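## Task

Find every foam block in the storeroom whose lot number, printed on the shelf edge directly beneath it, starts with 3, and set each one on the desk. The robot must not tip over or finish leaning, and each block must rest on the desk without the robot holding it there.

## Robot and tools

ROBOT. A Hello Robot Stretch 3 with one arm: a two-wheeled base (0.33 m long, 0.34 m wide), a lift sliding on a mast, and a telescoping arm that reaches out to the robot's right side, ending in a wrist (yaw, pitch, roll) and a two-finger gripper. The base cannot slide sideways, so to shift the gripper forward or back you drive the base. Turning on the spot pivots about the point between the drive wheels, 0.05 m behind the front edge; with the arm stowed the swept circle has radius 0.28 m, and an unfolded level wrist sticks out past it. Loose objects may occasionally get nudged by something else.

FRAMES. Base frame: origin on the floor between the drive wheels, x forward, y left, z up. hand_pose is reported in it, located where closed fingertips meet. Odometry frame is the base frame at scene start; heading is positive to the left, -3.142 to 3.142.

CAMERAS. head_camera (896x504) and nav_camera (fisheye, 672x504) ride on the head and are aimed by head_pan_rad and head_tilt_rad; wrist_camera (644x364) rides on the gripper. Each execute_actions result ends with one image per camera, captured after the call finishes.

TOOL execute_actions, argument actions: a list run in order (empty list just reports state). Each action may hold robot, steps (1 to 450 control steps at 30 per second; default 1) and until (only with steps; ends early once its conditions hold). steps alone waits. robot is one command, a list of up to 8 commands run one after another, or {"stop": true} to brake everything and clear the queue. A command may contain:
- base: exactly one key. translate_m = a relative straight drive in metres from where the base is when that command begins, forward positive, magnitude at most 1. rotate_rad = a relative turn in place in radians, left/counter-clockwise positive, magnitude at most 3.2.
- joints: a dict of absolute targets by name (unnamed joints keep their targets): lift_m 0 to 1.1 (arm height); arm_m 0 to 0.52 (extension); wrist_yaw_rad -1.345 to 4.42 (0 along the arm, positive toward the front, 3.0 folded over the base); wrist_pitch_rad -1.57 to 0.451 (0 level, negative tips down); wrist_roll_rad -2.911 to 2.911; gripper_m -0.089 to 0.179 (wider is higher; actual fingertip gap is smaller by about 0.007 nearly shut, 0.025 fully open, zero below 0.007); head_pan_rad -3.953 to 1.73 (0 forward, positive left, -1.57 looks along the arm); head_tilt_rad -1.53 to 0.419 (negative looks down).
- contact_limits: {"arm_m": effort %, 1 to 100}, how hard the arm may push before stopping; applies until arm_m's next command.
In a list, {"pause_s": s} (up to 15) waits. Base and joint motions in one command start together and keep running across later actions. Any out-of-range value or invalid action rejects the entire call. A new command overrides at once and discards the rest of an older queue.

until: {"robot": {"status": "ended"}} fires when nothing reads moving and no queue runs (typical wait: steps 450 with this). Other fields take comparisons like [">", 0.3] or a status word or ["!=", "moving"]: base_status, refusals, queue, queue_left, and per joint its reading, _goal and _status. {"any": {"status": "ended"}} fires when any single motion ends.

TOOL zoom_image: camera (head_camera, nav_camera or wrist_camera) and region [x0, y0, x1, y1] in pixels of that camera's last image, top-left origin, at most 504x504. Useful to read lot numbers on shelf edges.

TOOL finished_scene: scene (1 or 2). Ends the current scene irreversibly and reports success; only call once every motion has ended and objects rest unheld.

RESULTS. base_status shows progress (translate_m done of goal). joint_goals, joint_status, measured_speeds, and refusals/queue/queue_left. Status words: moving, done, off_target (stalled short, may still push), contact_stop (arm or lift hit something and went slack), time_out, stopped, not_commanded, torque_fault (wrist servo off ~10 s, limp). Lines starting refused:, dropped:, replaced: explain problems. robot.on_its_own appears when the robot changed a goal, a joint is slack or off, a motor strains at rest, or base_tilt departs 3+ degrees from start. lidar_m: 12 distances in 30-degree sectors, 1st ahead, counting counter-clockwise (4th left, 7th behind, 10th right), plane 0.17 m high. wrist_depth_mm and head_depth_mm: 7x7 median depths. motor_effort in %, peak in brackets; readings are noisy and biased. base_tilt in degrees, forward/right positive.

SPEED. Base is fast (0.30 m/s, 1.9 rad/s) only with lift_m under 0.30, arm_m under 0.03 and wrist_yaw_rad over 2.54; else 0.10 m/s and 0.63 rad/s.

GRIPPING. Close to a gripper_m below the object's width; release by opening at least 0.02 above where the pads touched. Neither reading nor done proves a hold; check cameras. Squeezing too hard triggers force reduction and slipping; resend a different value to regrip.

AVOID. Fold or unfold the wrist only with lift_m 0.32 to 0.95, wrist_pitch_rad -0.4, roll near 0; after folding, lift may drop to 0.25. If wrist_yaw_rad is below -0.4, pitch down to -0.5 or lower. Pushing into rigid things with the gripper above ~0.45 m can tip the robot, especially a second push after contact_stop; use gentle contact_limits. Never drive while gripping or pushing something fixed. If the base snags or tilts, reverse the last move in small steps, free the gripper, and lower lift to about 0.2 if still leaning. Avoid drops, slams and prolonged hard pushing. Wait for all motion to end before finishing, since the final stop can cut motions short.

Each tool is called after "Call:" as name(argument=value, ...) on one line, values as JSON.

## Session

Call:
execute_actions(actions=[])

Scene clock: 0.00 s.
robot.base_odometry: x=+0.000 y=+0.000 heading=+0.000 (m, m, rad; robot's odometry frame)
robot.turned_by_wheels: +0.000 (rad since the last result)
robot.turned_by_imu: +0.000 (rad since the last result)
robot.base_tilt: forward=+0.6 right=-1.5 (deg)
robot.lidar_m: 1.22 1.20 1.57 1.64 1.64 1.29 0.80 0.72 0.73 0.88 1.69 2.07
robot.head_depth_mm: 2038 2736 2769 2749 2639 1569 1816 / 2014 2410 2426 2413 2330 1363 1979 / 1984 2188 2194 2177 2104 1313 1760 / 1899 1973 1985 1973 1962 1329 1049 / 1767 1812 1808 1822 1811 1332 924 / 1663 1663 1669 1666 1659 1357 971 / 1539 1548 1529 1543 1538 1376 1525
robot.base_status: not_commanded
robot.joint_positions: lift_m=+0.388 arm_m=+0.001 wrist_yaw_rad=+2.881 wrist_pitch_rad=-0.310 wrist_roll_rad=-0.020 gripper_m=+0.037 head_pan_rad=+0.009 head_tilt_rad=-0.001
robot.joint_goals: lift_m=+0.388 arm_m=+0.001 wrist_yaw_rad=+2.881 wrist_pitch_rad=-0.310 wrist_roll_rad=-0.020 gripper_m=+0.037 head_pan_rad=+0.009 head_tilt_rad=-0.001
robot.joint_status: lift_m=not_commanded arm_m=not_commanded wrist_yaw_rad=not_commanded wrist_pitch_rad=not_commanded wrist_roll_rad=not_commanded gripper_m=not_commanded head_pan_rad=not_commanded head_tilt_rad=not_commanded
robot.measured_speeds: translate_m=+0.000 rotate_rad=+0.000 lift_m=+0.000 arm_m=+0.000 wrist_yaw_rad=+0.000 wrist_pitch_rad=+0.000 wrist_roll_rad=+0.000 head_pan_rad=+0.000 head_tilt_rad=+0.000
robot: refusals=0 queue=idle queue_left=0
robot.motor_effort: left_wheel=+0 right_wheel=+1 lift_m=+38 arm_m=+0 wrist_yaw_rad=-1 wrist_pitch_rad=+7 wrist_roll_rad=+0 gripper_m=-1 head_pan_rad=+0 head_tilt_rad=+2 (%)
robot.hand_pose: x=+0.0397 y=+0.0828 z=+0.4258 quat_wxyz=(+0.199, +0.700, +0.020, +0.686) (m; robot's base frame)
robot.wrist_depth_mm: - - - - - - - / - - - - - - - / - - - - - - - / - - - - - - - / 871 - 922 882 961 891 932 / 717 - 751 739 769 728 744 / 603 - 596 606 594 617 617
pictures: head_camera (sideways: a quarter turn clockwise sets it upright), nav_camera (sideways: a quarter turn counterclockwise sets it upright), wrist_camera
Images, in order (width x height): head_camera 896x504, nav_camera 672x504, wrist_camera 644x364.

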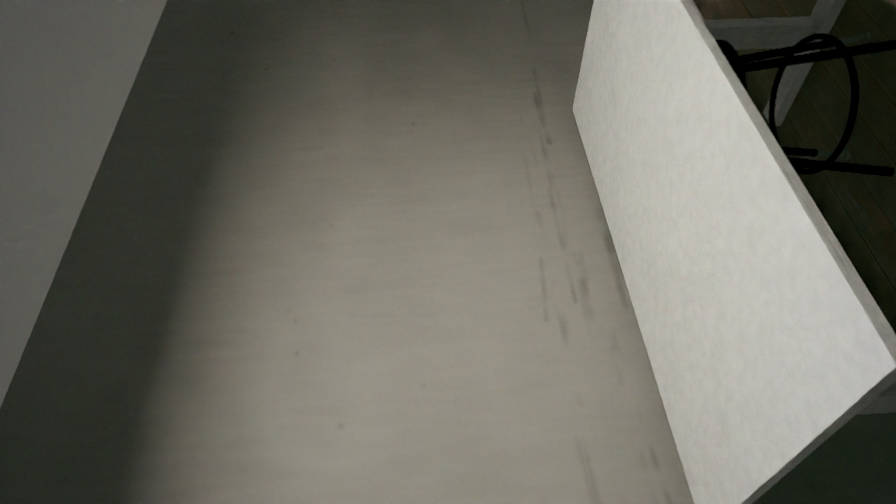

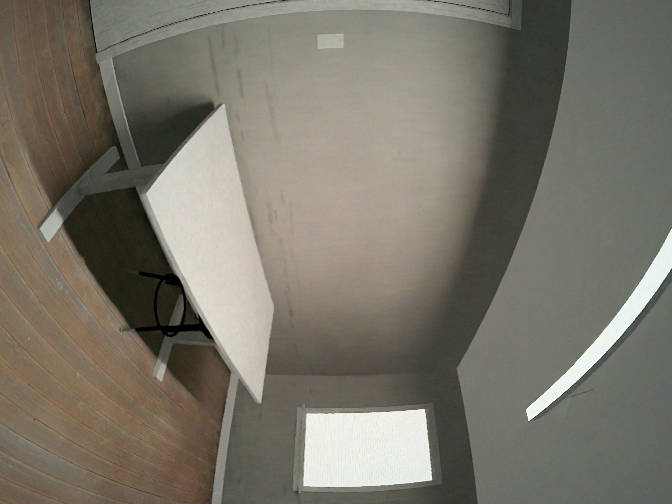

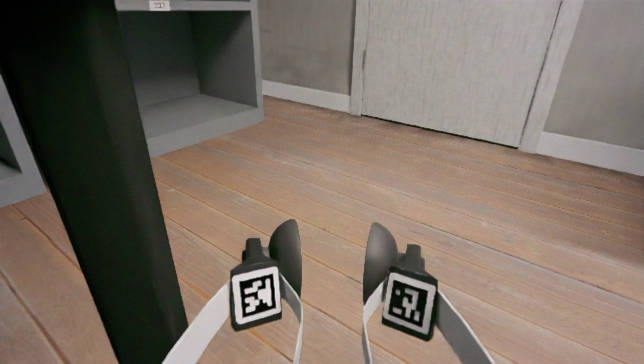

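Call:
execute_actions(actions=[{"robot": {"base": {"rotate_rad": -1.06}, "joints": {"wrist_pitch_rad": -0.4, "wrist_roll_rad": 0.0, "lift_m": 0.29, "head_pan_rad": -3.14, "head_tilt_rad": -0.45}}, "steps": 200, "until": {"robot": {"status": "ended"}}}])

Scene clock: 19.07 s.
robot.base_odometry: x=+0.000 y=+0.000 heading=-1.060 (m, m, rad; robot's odometry frame)
robot.turned_by_wheels: -1.060 (rad since the last result)
robot.turned_by_imu: -1.031 (rad since the last result)
robot.base_tilt: forward=+0.4 right=-1.3 (deg)
robot.lidar_m: 1.68 2.07 1.22 1.20 1.57 1.65 1.21 1.29 0.81 0.72 0.73 0.88
robot.head_depth_mm: 1474 1588 1787 1658 1847 1538 1273 / 1449 1563 1735 1691 1851 1545 1278 / 1424 1531 1454 1534 1805 1559 1287 / 1011 1122 1229 1414 1686 1582 1284 / 1337 1497 1549 1684 1847 1600 1302 / 1311 1458 1523 1687 1796 1553 1296 / 1278 1439 1466 1656 1808 1560 1313
robot.base_status: done (rotate_rad -1.0599 of -1.0600)
robot.joint_positions: lift_m=+0.291 arm_m=+0.001 wrist_yaw_rad=+2.881 wrist_pitch_rad=-0.415 wrist_roll_rad=-0.006 gripper_m=+0.037 head_pan_rad=-3.133 head_tilt_rad=-0.445
robot.joint_goals: lift_m=+0.290 arm_m=+0.001 wrist_yaw_rad=+2.881 wrist_pitch_rad=-0.400 wrist_roll_rad=+0.000 gripper_m=+0.037 head_pan_rad=-3.140 head_tilt_rad=-0.450
robot.joint_status: lift_m=done arm_m=not_commanded wrist_yaw_rad=not_commanded wrist_pitch_rad=done wrist_roll_rad=done gripper_m=not_commanded head_pan_rad=done head_tilt_rad=done
robot.measured_speeds: translate_m=+0.000 rotate_rad=+0.000 lift_m=+0.000 arm_m=+0.000 wrist_yaw_rad=+0.000 wrist_pitch_rad=+0.000 wrist_roll_rad=+0.000 head_pan_rad=+0.000 head_tilt_rad=+0.000
robot: refusals=0 queue=done queue_left=0
robot.motor_effort: left_wheel=+1(7) right_wheel=+0(5) lift_m=+14(42) arm_m=+0(0) wrist_yaw_rad=-1(0) wrist_pitch_rad=+6(8) wrist_roll_rad=+2(2) gripper_m=+0(0) head_pan_rad=-4(40) head_tilt_rad=-2(24) (%)
robot.hand_pose: x=+0.0366 y=+0.0712 z=+0.3041 quat_wxyz=(+0.234, +0.703, +0.056, +0.670) (m; robot's base frame)
robot.wrist_depth_mm: - - - - - - - / - - - - - - - / 975 995 - - 992 978 - / 756 - 741 767 752 767 747 / 618 - 623 618 654 627 618 / 514 - 529 526 530 527 522 / 467 - - 452 437 449 454
pictures: head_camera (sideways: a quarter turn clockwise sets it upright), nav_camera (sideways: a quarter turn counterclockwise sets it upright), wrist_camera
Images, in order (width x height): head_camera 896x504, nav_camera 672x504, wrist_camera 644x364.

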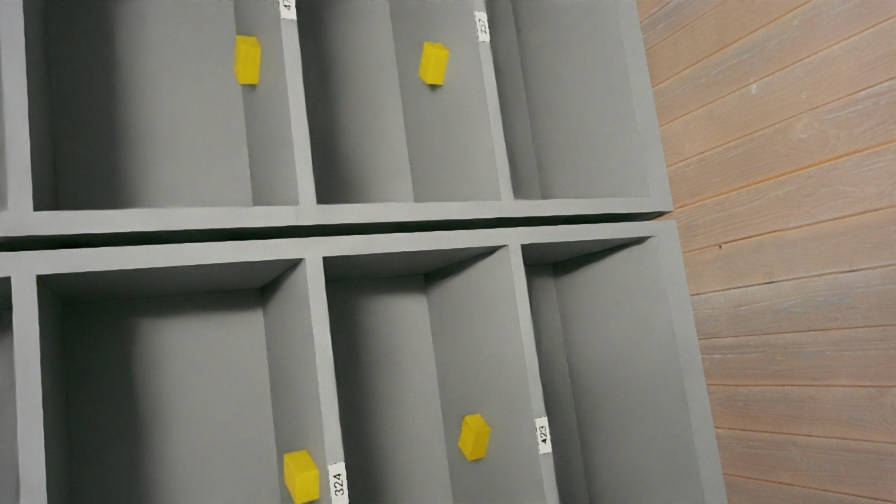

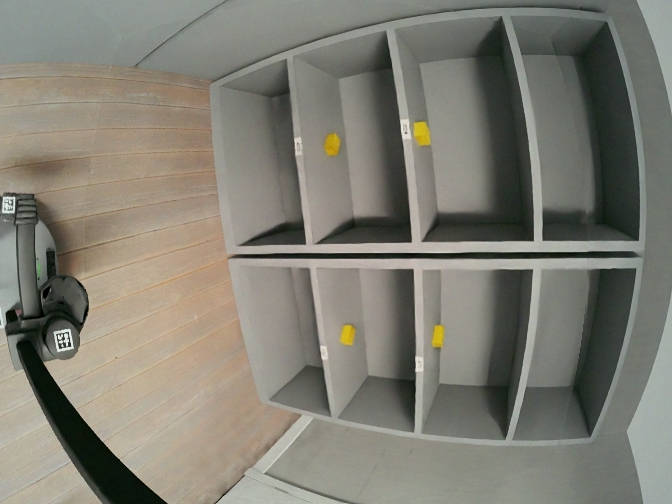

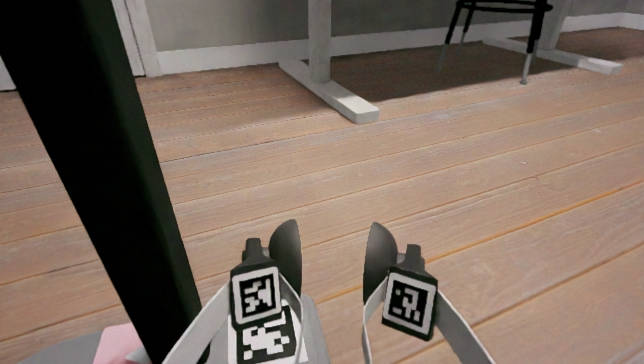

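Call:
zoom_image(camera="head_camera", region=[220, 0, 510, 100])

Call:
zoom_image(camera="head_camera", region=[270, 400, 570, 504])

Call:
zoom_image(camera="nav_camera", region=[380, 100, 450, 160])

Region (220, 0, 510, 100) of head_camera's 896x504 image, scaled by 1.738, with more detail than that image has; it fills the top 174 rows of this view, and the rest is white.

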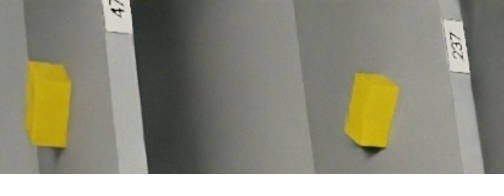

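Region (270, 400, 570, 504) of head_camera's 896x504 image, scaled by 1.680, with more detail than that image has; it fills the top 175 rows of this view, and the rest is white.

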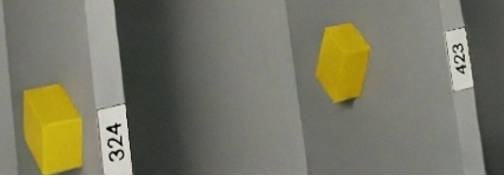

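Region (380, 100, 450, 160) of nav_camera's 672x504 image, scaled by 7.200, with more detail than that image has; it fills the top 432 rows of this view, and the rest is white.

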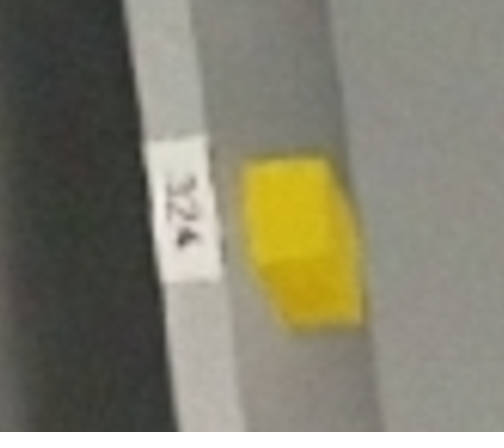

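Call:
execute_actions(actions=[{"robot": {"base": {"rotate_rad": 0.71}, "joints": {"head_pan_rad": -1.65, "head_tilt_rad": -0.4}}, "steps": 200, "until": {"robot": {"base_status": ["!=", "moving"]}}}, {"robot": {"base": {"translate_m": -0.60}}, "steps": 300, "until": {"robot": {"translate_m": ["<=", -0.45]}}}, {"robot": {"joints": {"lift_m": 1.04}}, "steps": 300, "until": {"robot": {"lift_m": [">", 0.34]}}}, {"robot": {"joints": {"wrist_yaw_rad": -0.2, "gripper_m": 0.16}}, "steps": 300, "until": {"robot": {"base_status": ["!=", "moving"]}}}, {"robot": {"base": {"rotate_rad": -2.12}}, "steps": 300, "until": {"robot": {"base_status": ["!=", "moving"]}}}, {"robot": {"joints": {"arm_m": 0.2}}, "steps": 300, "until": {"robot": {"status": "ended"}}}])

Scene clock: 60.77 s.
robot.base_odometry: x=-0.564 y=+0.206 heading=-2.470 (m, m, rad; robot's odometry frame)
robot.turned_by_wheels: -1.410 (rad since the last result)
robot.turned_by_imu: -1.383 (rad since the last result)
robot.base_tilt: forward=+0.5 right=-1.4 (deg)
robot.lidar_m: 0.43 0.44 0.60 1.54 2.16 1.72 1.85 1.57 0.82 1.13 0.63 0.45
robot.head_depth_mm: 932 1015 - 1056 1137 999 1191 / 945 1018 - 1278 1223 1003 1219 / 937 1004 - - 1232 983 1232 / 925 1002 - - 1232 988 1242 / 913 996 1055 780 1252 964 1246 / 870 980 1058 786 1241 977 1259 / 828 969 1041 790 1178 975 1059
robot.base_status: done (rotate_rad -2.1199 of -2.1200)
robot.joint_positions: lift_m=+1.039 arm_m=+0.200 wrist_yaw_rad=-0.198 wrist_pitch_rad=-0.416 wrist_roll_rad=-0.005 gripper_m=+0.160 head_pan_rad=-1.657 head_tilt_rad=-0.408
robot.joint_goals: lift_m=+1.040 arm_m=+0.200 wrist_yaw_rad=-0.200 wrist_pitch_rad=-0.400 wrist_roll_rad=+0.000 gripper_m=+0.160 head_pan_rad=-1.650 head_tilt_rad=-0.400
robot.joint_status: lift_m=done arm_m=done wrist_yaw_rad=done wrist_pitch_rad=done wrist_roll_rad=done gripper_m=done head_pan_rad=done head_tilt_rad=done
robot.measured_speeds: translate_m=+0.000 rotate_rad=+0.000 lift_m=+0.000 arm_m=+0.000 wrist_yaw_rad=+0.000 wrist_pitch_rad=+0.000 wrist_roll_rad=+0.000 head_pan_rad=+0.000 head_tilt_rad=+0.000
robot: refusals=0 queue=done queue_left=0
robot.motor_effort: left_wheel=+0(8) right_wheel=+0(9) lift_m=+61(63) arm_m=+4(4) wrist_yaw_rad=-3(4) wrist_pitch_rad=+6(7) wrist_roll_rad=+2(2) gripper_m=+0(83) head_pan_rad=+3(40) head_tilt_rad=+3(8) (%)
robot.hand_pose: x=-0.0657 y=-0.5649 z=+1.0523 quat_wxyz=(+0.676, +0.078, -0.701, -0.214) (m; robot's base frame)
robot.wrist_depth_mm: 564 579 601 631 661 581 423 / 586 589 597 600 601 557 431 / 419 415 374 398 425 424 404 / 322 325 323 323 324 328 345 / 263 271 284 299 857 642 458 / 600 - 787 818 787 729 468 / 577 667 666 690 683 677 658
pictures: head_camera (sideways: a quarter turn clockwise sets it upright), nav_camera (sideways: a quarter turn counterclockwise sets it upright), wrist_camera
Images, in order (width x height): head_camera 896x504, nav_camera 672x504, wrist_camera 644x364.

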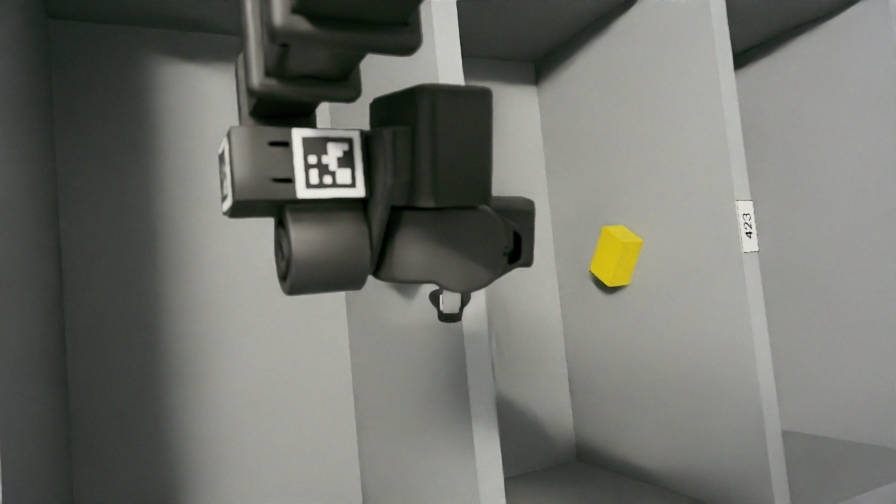

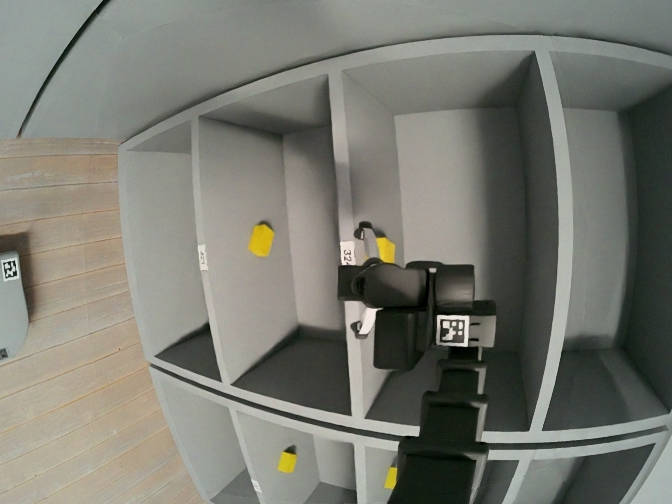

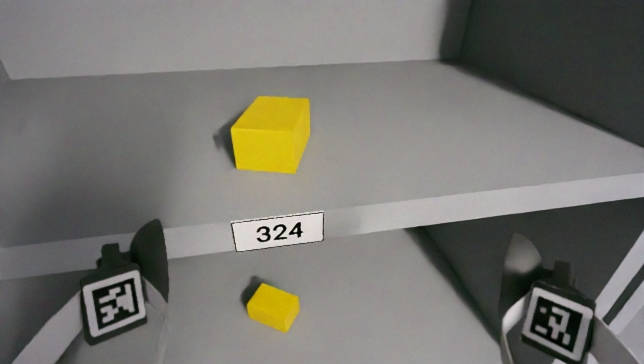

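Call:
zoom_image(camera="wrist_camera", region=[200, 80, 340, 190])

Region (200, 80, 340, 190) of wrist_camera's 644x364 image, scaled by 3.600; it fills the top 396 rows of this view, and the rest is white.

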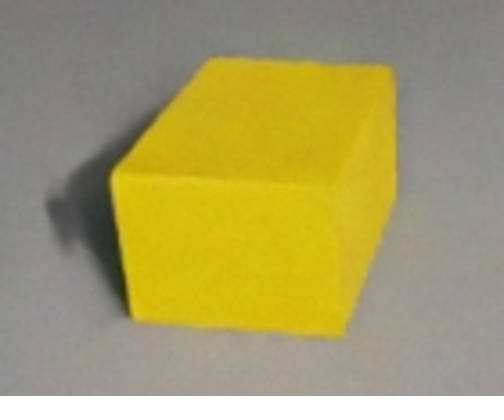

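Call:
execute_actions(actions=[{"robot": {"base": {"translate_m": 0.026}, "joints": {"lift_m": 1.02, "arm_m": 0.425}}, "steps": 300, "until": {"robot": {"arm_m": [">", 0.36]}}}, {"robot": {"joints": {"lift_m": 1.008}}, "steps": 300, "until": {"robot": {"status": "ended"}}}])

Scene clock: 84.17 s.
robot.base_odometry: x=-0.584 y=+0.190 heading=-2.470 (m, m, rad; robot's odometry frame)
robot.turned_by_wheels: +0.000 (rad since the last result)
robot.turned_by_imu: +0.000 (rad since the last result)
robot.base_tilt: forward=+0.6 right=-1.5 (deg)
robot.lidar_m: 0.40 0.42 0.56 1.45 2.17 1.74 1.88 1.59 0.84 1.12 0.59 0.42
robot.head_depth_mm: 957 1027 1086 - 1161 996 1225 / 949 1024 - 793 1219 1004 1225 / 942 1012 1090 754 1233 982 1225 / 929 1001 - 761 1237 986 1236 / 911 994 1058 769 1255 964 1250 / 870 987 1055 787 1231 968 1263 / 830 967 1040 795 1133 949 993
robot.base_status: done (translate_m +0.0260 of +0.0260)
robot.joint_positions: lift_m=+1.009 arm_m=+0.425 wrist_yaw_rad=-0.198 wrist_pitch_rad=-0.416 wrist_roll_rad=-0.005 gripper_m=+0.160 head_pan_rad=-1.657 head_tilt_rad=-0.408
robot.joint_goals: lift_m=+1.008 arm_m=+0.425 wrist_yaw_rad=-0.200 wrist_pitch_rad=-0.400 wrist_roll_rad=+0.000 gripper_m=+0.160 head_pan_rad=-1.650 head_tilt_rad=-0.400
robot.joint_status: lift_m=done arm_m=done wrist_yaw_rad=done wrist_pitch_rad=done wrist_roll_rad=done gripper_m=done head_pan_rad=done head_tilt_rad=done
robot.measured_speeds: translate_m=+0.000 rotate_rad=+0.000 lift_m=+0.000 arm_m=+0.000 wrist_yaw_rad=+0.000 wrist_pitch_rad=+0.000 wrist_roll_rad=+0.000 head_pan_rad=+0.000 head_tilt_rad=+0.000
robot: refusals=0 queue=done queue_left=0
robot.motor_effort: left_wheel=+0(5) right_wheel=+0(2) lift_m=+14(60) arm_m=+4(3) wrist_yaw_rad=-2(3) wrist_pitch_rad=+6(6) wrist_roll_rad=+2(1) gripper_m=+0(0) head_pan_rad=+2(3) head_tilt_rad=+3(3) (%)
robot.hand_pose: x=-0.0658 y=-0.7899 z=+1.0220 quat_wxyz=(+0.676, +0.078, -0.701, -0.214) (m; robot's base frame)
robot.wrist_depth_mm: 371 386 402 421 451 470 451 / 398 415 429 454 475 486 444 / 343 344 344 347 347 349 353 / 265 266 268 257 267 269 269 / 217 224 217 151 164 218 218 / 188 - 184 127 132 184 183 / - 154 159 123 119 156 163
pictures: head_camera (sideways: a quarter turn clockwise sets it upright), nav_camera (sideways: a quarter turn counterclockwise sets it upright), wrist_camera
Images, in order (width x height): head_camera 896x504, nav_camera 672x504, wrist_camera 644x364.

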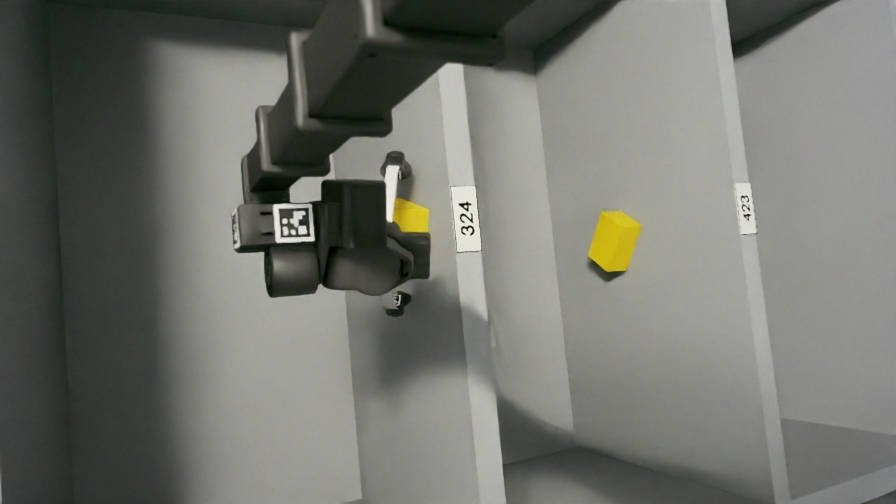

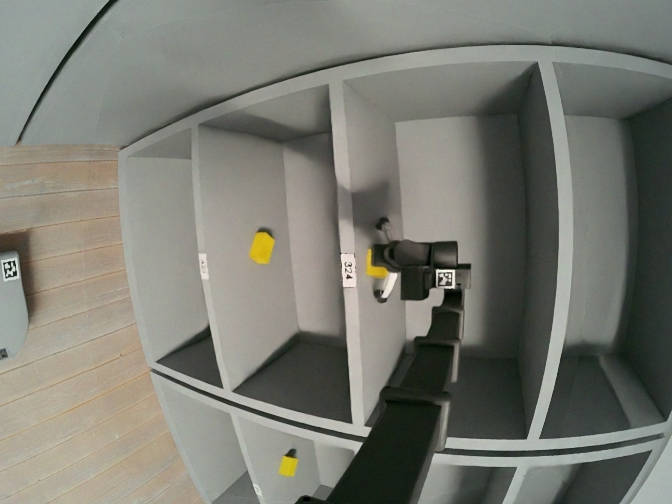

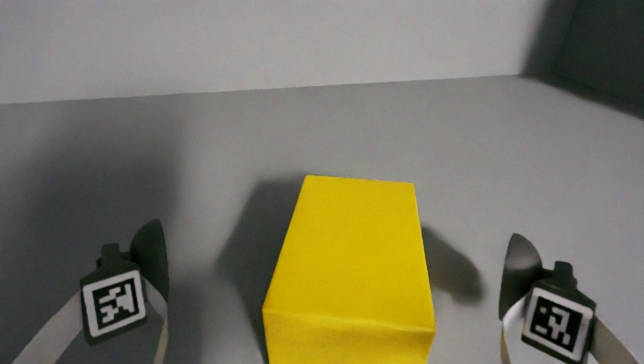

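Call:
execute_actions(actions=[{"robot": [{"joints": {"gripper_m": 0.027}}, {"joints": {"lift_m": 1.035}}], "steps": 300, "until": {"robot": {"status": "ended"}}}])

Scene clock: 90.50 s.
robot.base_odometry: x=-0.584 y=+0.190 heading=-2.470 (m, m, rad; robot's odometry frame)
robot.turned_by_wheels: +0.000 (rad since the last result)
robot.turned_by_imu: +0.000 (rad since the last result)
robot.base_tilt: forward=+0.6 right=-1.4 (deg)
robot.lidar_m: 0.40 0.42 0.56 1.46 2.17 1.74 1.88 1.60 0.84 1.13 0.59 0.42
robot.head_depth_mm: 956 1023 - 1163 1157 1004 1215 / 949 1015 985 791 1217 999 1215 / 941 1002 1065 795 1235 982 1238 / 927 993 - 766 1237 991 1240 / 917 991 1056 775 1248 963 1261 / 871 979 1050 785 1241 970 1250 / 833 965 1041 794 1128 945 992
robot.base_status: done (translate_m +0.0260 of +0.0260)
robot.joint_positions: lift_m=+1.034 arm_m=+0.425 wrist_yaw_rad=-0.198 wrist_pitch_rad=-0.417 wrist_roll_rad=-0.005 gripper_m=+0.031 head_pan_rad=-1.657 head_tilt_rad=-0.408
robot.joint_goals: lift_m=+1.035 arm_m=+0.425 wrist_yaw_rad=-0.200 wrist_pitch_rad=-0.400 wrist_roll_rad=+0.000 gripper_m=+0.030 head_pan_rad=-1.650 head_tilt_rad=-0.400
robot.joint_status: lift_m=done arm_m=done wrist_yaw_rad=done wrist_pitch_rad=done wrist_roll_rad=done gripper_m=done head_pan_rad=done head_tilt_rad=done
robot.measured_speeds: translate_m=+0.000 rotate_rad=+0.000 lift_m=+0.000 arm_m=+0.000 wrist_yaw_rad=+0.000 wrist_pitch_rad=+0.000 wrist_roll_rad=+0.000 head_pan_rad=+0.000 head_tilt_rad=+0.000
robot: refusals=0 queue=done queue_left=0
robot.motor_effort: left_wheel=+0(0) right_wheel=+0(1) lift_m=+61(63) arm_m=+4(4) wrist_yaw_rad=-2(3) wrist_pitch_rad=+7(7) wrist_roll_rad=+2(2) gripper_m=-19(92) head_pan_rad=+3(3) head_tilt_rad=+3(3) (%)
robot.hand_pose: x=-0.0657 y=-0.7897 z=+1.0470 quat_wxyz=(+0.676, +0.078, -0.701, -0.214) (m; robot's base frame)
robot.wrist_depth_mm: 375 390 406 424 446 470 448 / 401 412 439 460 484 501 455 / 400 399 408 398 405 408 408 / 312 309 314 285 315 315 318 / 252 252 263 150 162 257 256 / 215 214 130 128 128 215 215 / 185 183 181 126 123 184 186
pictures: head_camera (sideways: a quarter turn clockwise sets it upright), nav_camera (sideways: a quarter turn counterclockwise sets it upright), wrist_camera
Images, in order (width x height): head_camera 896x504, nav_camera 672x504, wrist_camera 644x364.

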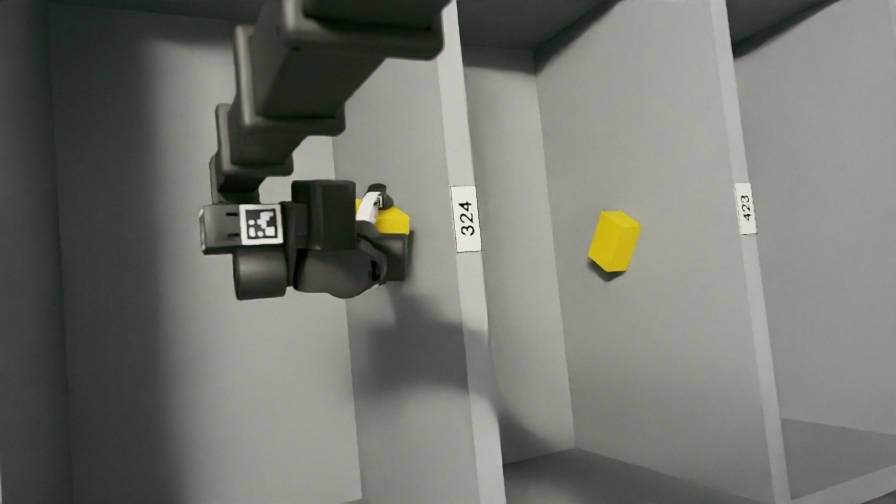

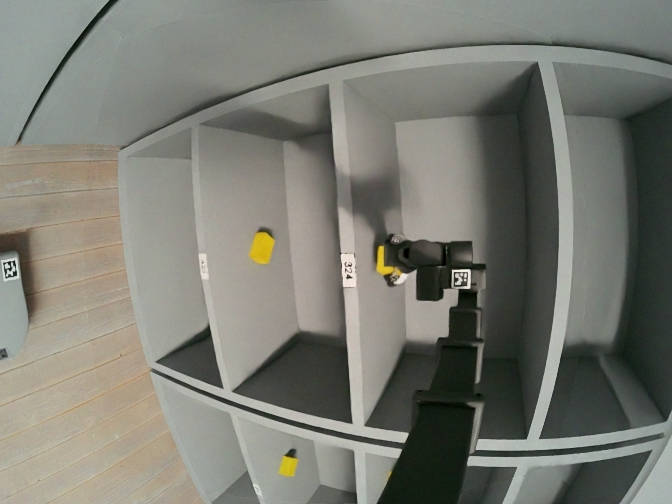

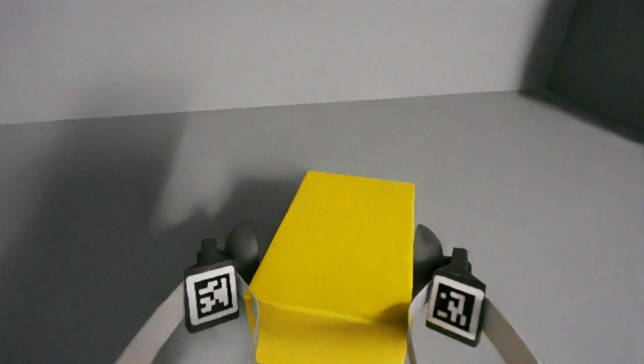

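Call:
execute_actions(actions=[{"robot": {"joints": {"arm_m": 0.28, "lift_m": 1.045, "head_tilt_rad": -0.7, "head_pan_rad": -1.6}}, "steps": 200, "until": {"robot": {"arm_m": ["<", 0.35]}}}, {"robot": {"base": {"rotate_rad": -1.06}}, "steps": 200, "until": {"robot": {"base_status": ["!=", "moving"]}}}, {"robot": {"base": {"translate_m": -0.87}, "joints": {"lift_m": 0.79}}, "steps": 400, "until": {"robot": {"translate_m": ["<=", -0.3]}}}, {"robot": {"joints": {"arm_m": 0.515}}, "steps": 400, "until": {"robot": {"base_status": ["!=", "moving"]}}}, {"robot": {"base": {"rotate_rad": -0.89}}, "steps": 200, "until": {"robot": {"status": "ended"}}}])

Scene clock: 132.37 s.
robot.base_odometry: x=+0.221 y=-0.140 heading=+1.863 (m, m, rad; robot's odometry frame)
robot.turned_by_wheels: -1.950 (rad since the last result)
robot.turned_by_imu: -1.903 (rad since the last result)
robot.base_tilt: forward=+0.6 right=-1.4 (deg)
robot.lidar_m: 1.44 1.44 1.03 0.82 0.82 0.89 1.36 2.88 1.29 1.03 1.48 1.60
robot.head_depth_mm: 1588 1489 1103 1944 - - 1129 / 1515 1520 1119 - 1553 1312 1137 / 1437 1538 - 1807 1560 1320 1135 / 1371 1484 1060 1751 1572 1322 1145 / 1308 1424 1117 954 1553 1333 1146 / 1257 1381 1188 1799 1599 1341 1164 / 1198 1338 1506 1726 1614 1354 1168
robot.base_status: done (rotate_rad -0.8899 of -0.8900)
robot.joint_positions: lift_m=+0.791 arm_m=+0.515 wrist_yaw_rad=-0.198 wrist_pitch_rad=-0.418 wrist_roll_rad=-0.005 gripper_m=+0.031 head_pan_rad=-1.607 head_tilt_rad=-0.691
robot.joint_goals: lift_m=+0.790 arm_m=+0.515 wrist_yaw_rad=-0.200 wrist_pitch_rad=-0.400 wrist_roll_rad=+0.000 gripper_m=+0.030 head_pan_rad=-1.600 head_tilt_rad=-0.700
robot.joint_status: lift_m=done arm_m=done wrist_yaw_rad=done wrist_pitch_rad=done wrist_roll_rad=done gripper_m=done head_pan_rad=done head_tilt_rad=done
robot.measured_speeds: translate_m=+0.000 rotate_rad=+0.000 lift_m=+0.000 arm_m=+0.000 wrist_yaw_rad=+0.000 wrist_pitch_rad=+0.000 wrist_roll_rad=+0.000 head_pan_rad=+0.000 head_tilt_rad=+0.000
robot: refusals=0 queue=done queue_left=0
robot.motor_effort: left_wheel=+0(6) right_wheel=+0(9) lift_m=+14(63) arm_m=+4(4) wrist_yaw_rad=-2(2) wrist_pitch_rad=+7(7) wrist_roll_rad=+1(1) gripper_m=-18(19) head_pan_rad=+3(8) head_tilt_rad=-4(20) (%)
robot.hand_pose: x=-0.0657 y=-0.8797 z=+0.8035 quat_wxyz=(+0.676, +0.078, -0.701, -0.215) (m; robot's base frame)
robot.wrist_depth_mm: 576 655 744 888 999 - - / 608 643 659 667 670 657 669 / 468 466 467 464 474 469 477 / 361 359 363 327 359 365 363 / 290 294 306 152 163 295 297 / 245 247 130 128 127 248 249 / 213 213 208 127 123 208 215
pictures: head_camera (sideways: a quarter turn clockwise sets it upright), nav_camera (sideways: a quarter turn counterclockwise sets it upright), wrist_camera
Images, in order (width x height): head_camera 896x504, nav_camera 672x504, wrist_camera 644x364.

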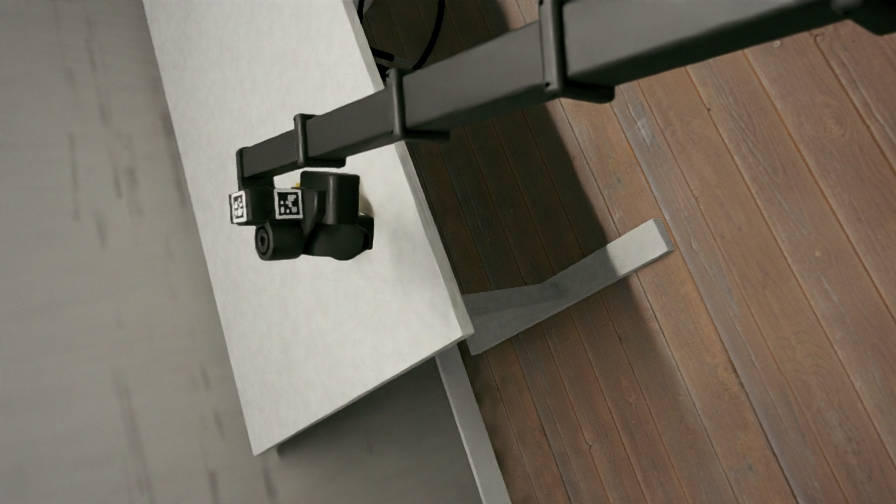

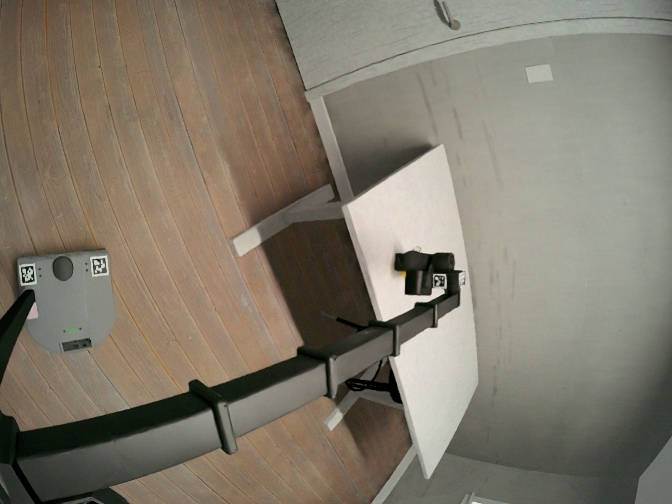

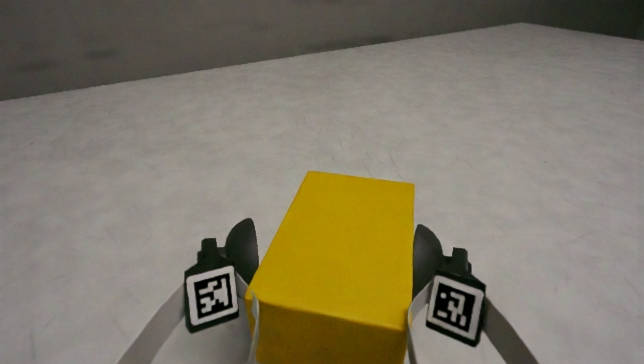

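Call:
execute_actions(actions=[{"robot": {"joints": {"wrist_yaw_rad": 0.18, "arm_m": 0.52, "lift_m": 0.765}}, "steps": 300, "until": {"robot": {"wrist_yaw_rad": [">", 0.16]}}}, {"robot": {"joints": {"lift_m": 0.741}}, "steps": 300, "until": {"robot": {"status": "ended"}}}])

Scene clock: 142.27 s.
robot.base_odometry: x=+0.221 y=-0.140 heading=+1.863 (m, m, rad; robot's odometry frame)
robot.turned_by_wheels: +0.000 (rad since the last result)
robot.turned_by_imu: +0.000 (rad since the last result)
robot.base_tilt: forward=+0.5 right=-1.4 (deg)
robot.lidar_m: 1.44 1.43 1.03 0.82 0.82 0.89 1.36 2.87 1.29 1.03 1.48 1.59
robot.head_depth_mm: 1602 1488 1102 1875 1577 - 1102 / 1513 1514 1096 1945 1522 1297 1136 / 1448 1530 - 1815 1557 1312 1140 / 1380 1492 1207 1771 1574 1322 1146 / 1309 1431 1116 947 1547 1341 1152 / 1262 1385 1194 1805 1597 1351 1155 / 1201 1339 1522 1742 1619 1350 1161
robot.base_status: done (rotate_rad -0.8899 of -0.8900)
robot.joint_positions: lift_m=+0.742 arm_m=+0.520 wrist_yaw_rad=+0.177 wrist_pitch_rad=-0.418 wrist_roll_rad=-0.005 gripper_m=+0.031 head_pan_rad=-1.607 head_tilt_rad=-0.691
robot.joint_goals: lift_m=+0.741 arm_m=+0.520 wrist_yaw_rad=+0.180 wrist_pitch_rad=-0.400 wrist_roll_rad=+0.000 gripper_m=+0.030 head_pan_rad=-1.600 head_tilt_rad=-0.700
robot.joint_status: lift_m=done arm_m=done wrist_yaw_rad=done wrist_pitch_rad=done wrist_roll_rad=done gripper_m=done head_pan_rad=done head_tilt_rad=done
robot.measured_speeds: translate_m=+0.000 rotate_rad=+0.000 lift_m=+0.000 arm_m=+0.000 wrist_yaw_rad=+0.000 wrist_pitch_rad=+0.000 wrist_roll_rad=+0.000 head_pan_rad=+0.000 head_tilt_rad=+0.000
robot: refusals=0 queue=done queue_left=0
robot.motor_effort: left_wheel=+0(0) right_wheel=-1(0) lift_m=+14(14) arm_m=+4(4) wrist_yaw_rad=+4(4) wrist_pitch_rad=+7(7) wrist_roll_rad=+2(1) gripper_m=-18(18) head_pan_rad=+2(3) head_tilt_rad=-4(4) (%)
robot.hand_pose: x=+0.0179 y=-0.8856 z=+0.7545 quat_wxyz=(+0.704, +0.208, -0.674, -0.085) (m; robot's base frame)
robot.wrist_depth_mm: 667 673 704 732 758 773 792 / 686 688 504 503 496 505 512 / 732 348 351 353 355 352 354 / 767 274 273 250 271 272 275 / 220 221 230 151 163 223 222 / 186 186 130 128 128 186 187 / 160 160 157 127 123 158 162
pictures: head_camera (sideways: a quarter turn clockwise sets it upright), nav_camera (sideways: a quarter turn counterclockwise sets it upright), wrist_camera
Images, in order (width x height): head_camera 896x504, nav_camera 672x504, wrist_camera 644x364.

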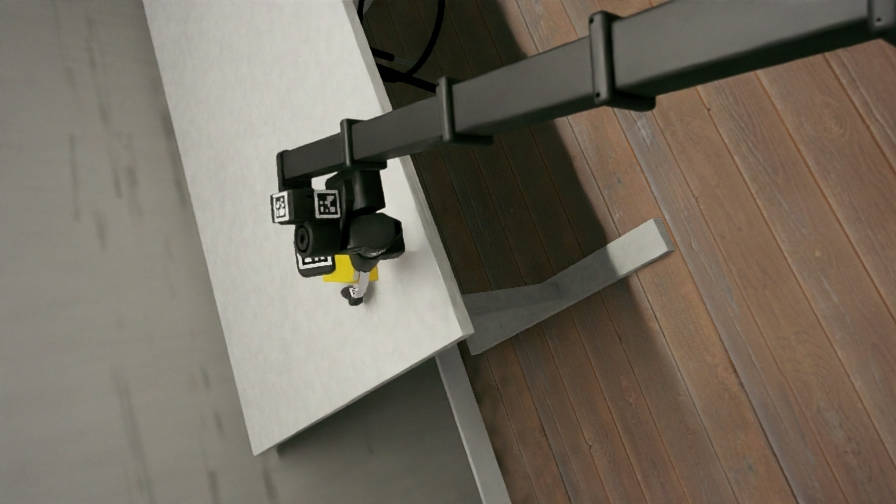

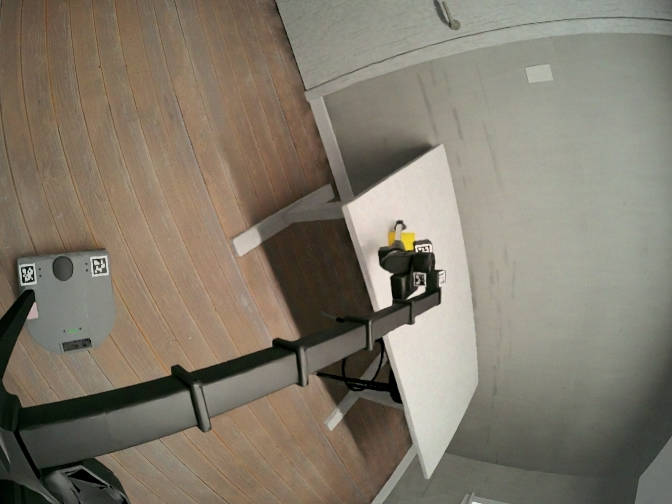

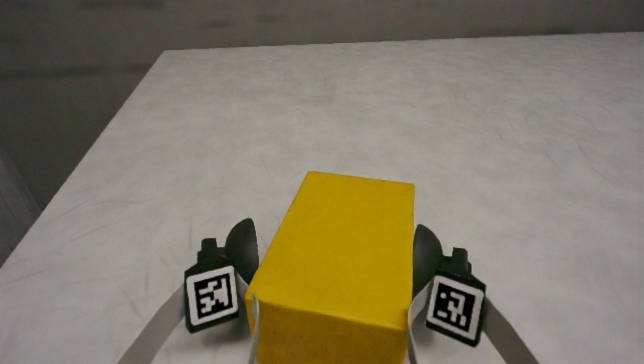

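Call:
execute_actions(actions=[{"robot": {"joints": {"gripper_m": 0.14}}, "steps": 100, "until": {"robot": {"status": "ended"}}}, {"robot": {"joints": {"lift_m": 0.76, "arm_m": 0.0}}, "steps": 300, "until": {"robot": {"arm_m": ["<", 0.39]}}}, {"robot": {"base": {"rotate_rad": 0.11}}, "steps": 300, "until": {"robot": {"base_status": ["!=", "moving"]}}}, {"robot": {"base": {"translate_m": -1.0}}, "steps": 300, "until": {"robot": {"arm_m": ["<", 0.24]}}}])

Call:
execute_actions(actions=[{"robot": {"joints": {"lift_m": 0.34, "wrist_yaw_rad": 2.9, "gripper_m": 0.03, "head_pan_rad": -3.5, "head_tilt_rad": -0.6}}, "steps": 300, "until": {"robot": {"wrist_yaw_rad": [">", 2.8]}}}, {"robot": {"joints": {"lift_m": 0.28}}, "steps": 300, "until": {"robot": {"translate_m": ["<=", -0.7]}}}, {"robot": {"base": {"translate_m": -0.9}}, "steps": 300, "until": {"robot": {"status": "ended"}}}])

Scene clock: 163.53 s.
robot.base_odometry: x=+0.221 y=-0.140 heading=+1.973 (m, m, rad; robot's odometry frame)
robot.turned_by_wheels: +0.110 (rad since the last result)
robot.turned_by_imu: +0.108 (rad since the last result)
robot.base_tilt: forward=-0.4 right=+1.0 (deg)
robot.lidar_m: 1.43 1.61 0.95 0.82 0.81 0.94 1.60 2.88 1.35 1.03 1.48 1.68
robot.head_depth_mm: 1472 1481 1063 1827 1586 - 1106 / 1414 1502 1076 928 1473 1306 1133 / 1357 1454 1089 905 - 1318 1147 / 1314 1433 1102 910 1518 1322 1143 / 1279 1416 1171 1836 1586 1331 1153 / 1234 1372 1577 1795 1603 1351 1162 / 1194 1343 1516 1751 1613 1354 1169
robot.base_status: moving (translate_m -0.0001 of -1.0000)
robot.joint_positions: lift_m=+0.759 arm_m=+0.220 wrist_yaw_rad=+0.179 wrist_pitch_rad=-0.418 wrist_roll_rad=-0.005 gripper_m=+0.140 head_pan_rad=-1.607 head_tilt_rad=-0.691
robot.joint_goals: lift_m=+0.760 arm_m=+0.000 wrist_yaw_rad=+0.180 wrist_pitch_rad=-0.400 wrist_roll_rad=+0.000 gripper_m=+0.140 head_pan_rad=-1.600 head_tilt_rad=-0.700
robot.joint_status: lift_m=moving arm_m=moving wrist_yaw_rad=done wrist_pitch_rad=done wrist_roll_rad=done gripper_m=done head_pan_rad=done head_tilt_rad=done
robot.measured_speeds: translate_m=-0.004 rotate_rad=-0.001 lift_m=+0.000 arm_m=-0.140 wrist_yaw_rad=+0.000 wrist_pitch_rad=+0.000 wrist_roll_rad=+0.000 head_pan_rad=+0.000 head_tilt_rad=+0.000
robot: refusals=0 queue=running queue_left=0
robot.motor_effort: left_wheel=-4(5) right_wheel=+0(8) lift_m=+59(63) arm_m=-3(3) wrist_yaw_rad=+1(4) wrist_pitch_rad=+7(7) wrist_roll_rad=+2(2) gripper_m=+0(83) head_pan_rad=+3(3) head_tilt_rad=-3(3) (%)
robot.hand_pose: x=+0.0184 y=-0.5854 z=+0.7718 quat_wxyz=(+0.704, +0.208, -0.674, -0.084) (m; robot's base frame)
robot.wrist_depth_mm: 920 923 918 945 951 988 994 / 985 - - 616 569 570 578 / - - - 417 384 377 402 / - - - 325 309 306 308 / - - - - - - - / - - - - - - - / 953 946 943 956 964 921 991
pictures: head_camera (sideways: a quarter turn clockwise sets it upright), nav_camera (sideways: a quarter turn counterclockwise sets it upright), wrist_camera
Images, in order (width x height): head_camera 896x504, nav_camera 672x504, wrist_camera 644x364.

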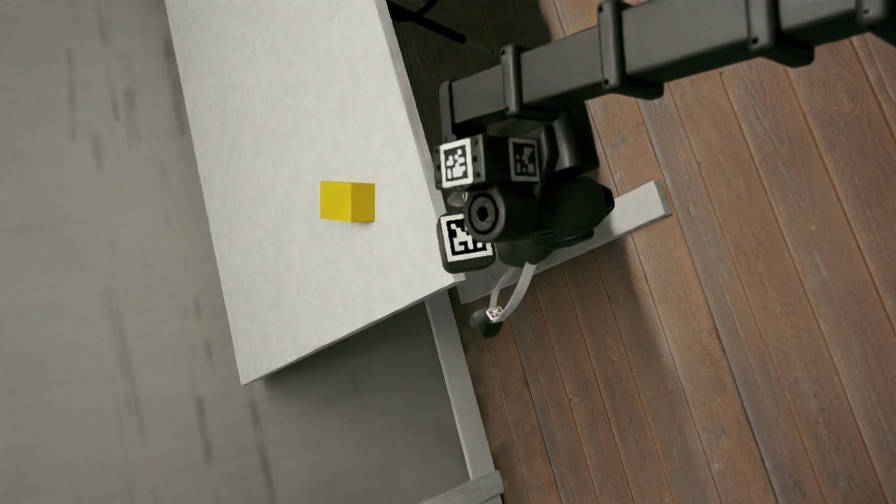

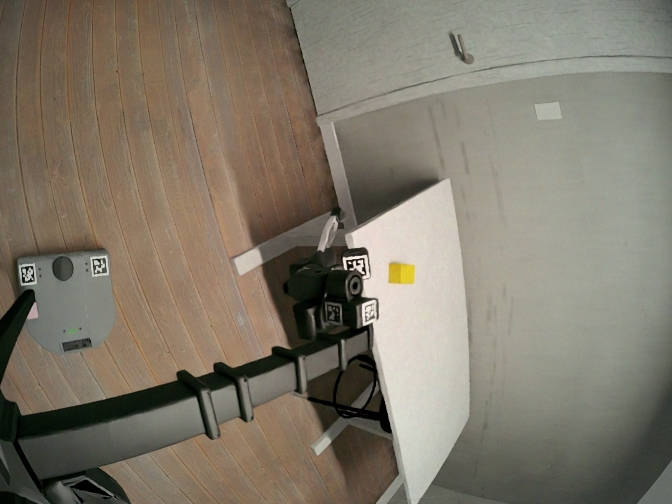

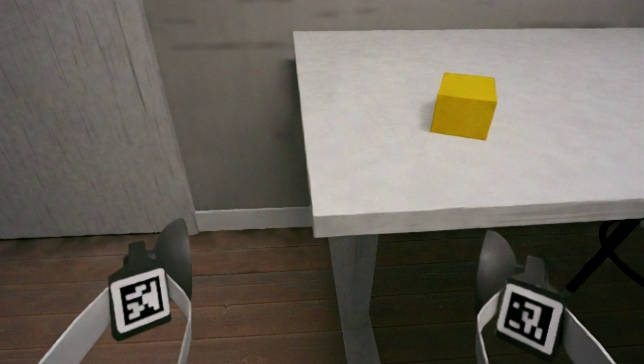

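Scene clock: 173.40 s.
robot.base_odometry: x=+0.848 y=-1.613 heading=+1.973 (m, m, rad; robot's odometry frame)
robot.turned_by_wheels: +0.000 (rad since the last result)
robot.turned_by_imu: -0.010 (rad since the last result)
robot.base_tilt: forward=+0.5 right=-1.5 (deg)
robot.lidar_m: 2.99 0.78 0.44 0.37 0.37 0.42 1.35 1.35 1.54 1.93 1.30 1.90
robot.head_depth_mm: 352 383 422 470 531 608 712 / 1636 1763 501 549 620 728 882 / 1527 1689 1940 2065 1673 1377 1173 / 1408 1569 1774 1992 1694 1399 1183 / 1315 1444 1615 1799 1718 1392 1193 / 1228 1342 1481 1649 1720 1400 1198 / 1151 1257 1370 1527 1644 1426 1209
robot.base_status: done (translate_m -0.9000 of -0.9000)
robot.joint_positions: lift_m=+0.281 arm_m=+0.001 wrist_yaw_rad=+2.898 wrist_pitch_rad=-0.418 wrist_roll_rad=-0.004 gripper_m=+0.030 head_pan_rad=-3.493 head_tilt_rad=-0.605
robot.joint_goals: lift_m=+0.280 arm_m=+0.000 wrist_yaw_rad=+2.900 wrist_pitch_rad=-0.400 wrist_roll_rad=+0.000 gripper_m=+0.030 head_pan_rad=-3.500 head_tilt_rad=-0.600
robot.joint_status: lift_m=done arm_m=done wrist_yaw_rad=done wrist_pitch_rad=done wrist_roll_rad=done gripper_m=done head_pan_rad=done head_tilt_rad=done
robot.measured_speeds: translate_m=+0.000 rotate_rad=+0.000 lift_m=+0.000 arm_m=+0.000 wrist_yaw_rad=+0.000 wrist_pitch_rad=+0.000 wrist_roll_rad=+0.000 head_pan_rad=+0.000 head_tilt_rad=+0.000
robot: refusals=0 queue=done queue_left=0
robot.motor_effort: left_wheel=+0(7) right_wheel=+1(4) lift_m=+14(52) arm_m=-4(5) wrist_yaw_rad=+2(4) wrist_pitch_rad=+7(7) wrist_roll_rad=+1(2) gripper_m=+0(82) head_pan_rad=-3(40) head_tilt_rad=+2(10) (%)
robot.hand_pose: x=+0.0329 y=+0.0716 z=+0.2936 quat_wxyz=(+0.230, +0.703, +0.062, +0.670) (m; robot's base frame)
robot.wrist_depth_mm: - 354 384 434 508 594 736 / - 374 413 481 548 679 838 / 342 402 442 516 613 780 914 / 369 - 479 582 676 740 745 / 396 - 530 609 631 634 600 / 420 466 527 521 518 515 510 / 436 - - 456 433 440 434
pictures: head_camera (sideways: a quarter turn clockwise sets it upright), nav_camera (sideways: a quarter turn counterclockwise sets it upright), wrist_camera
Images, in order (width x height): head_camera 896x504, nav_camera 672x504, wrist_camera 644x364.

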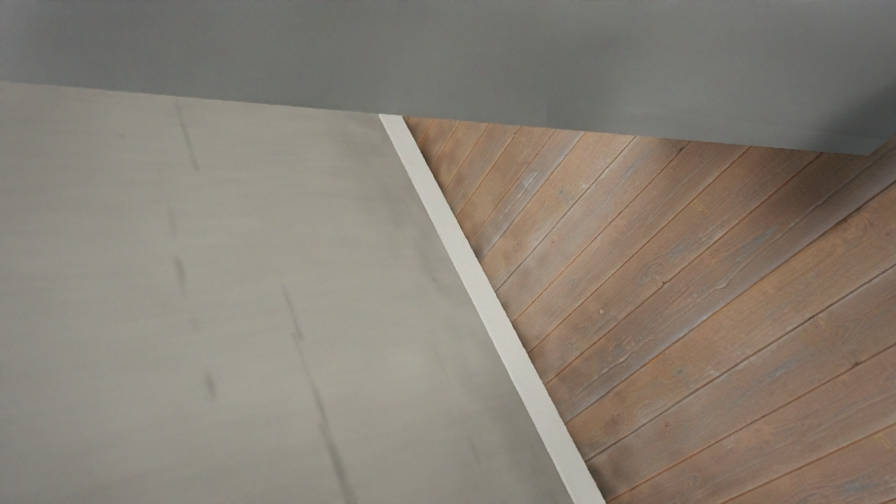

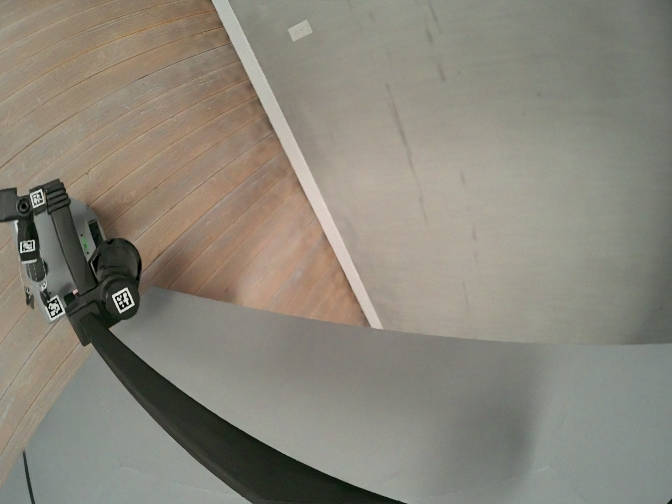

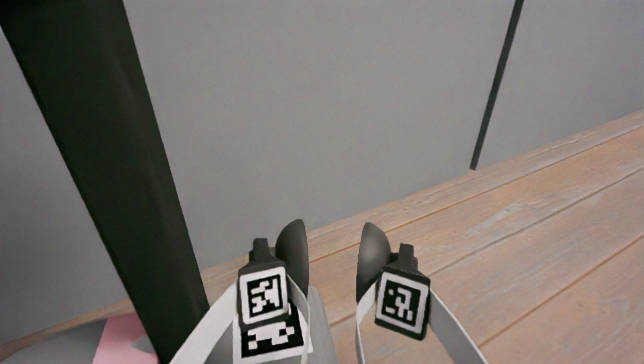

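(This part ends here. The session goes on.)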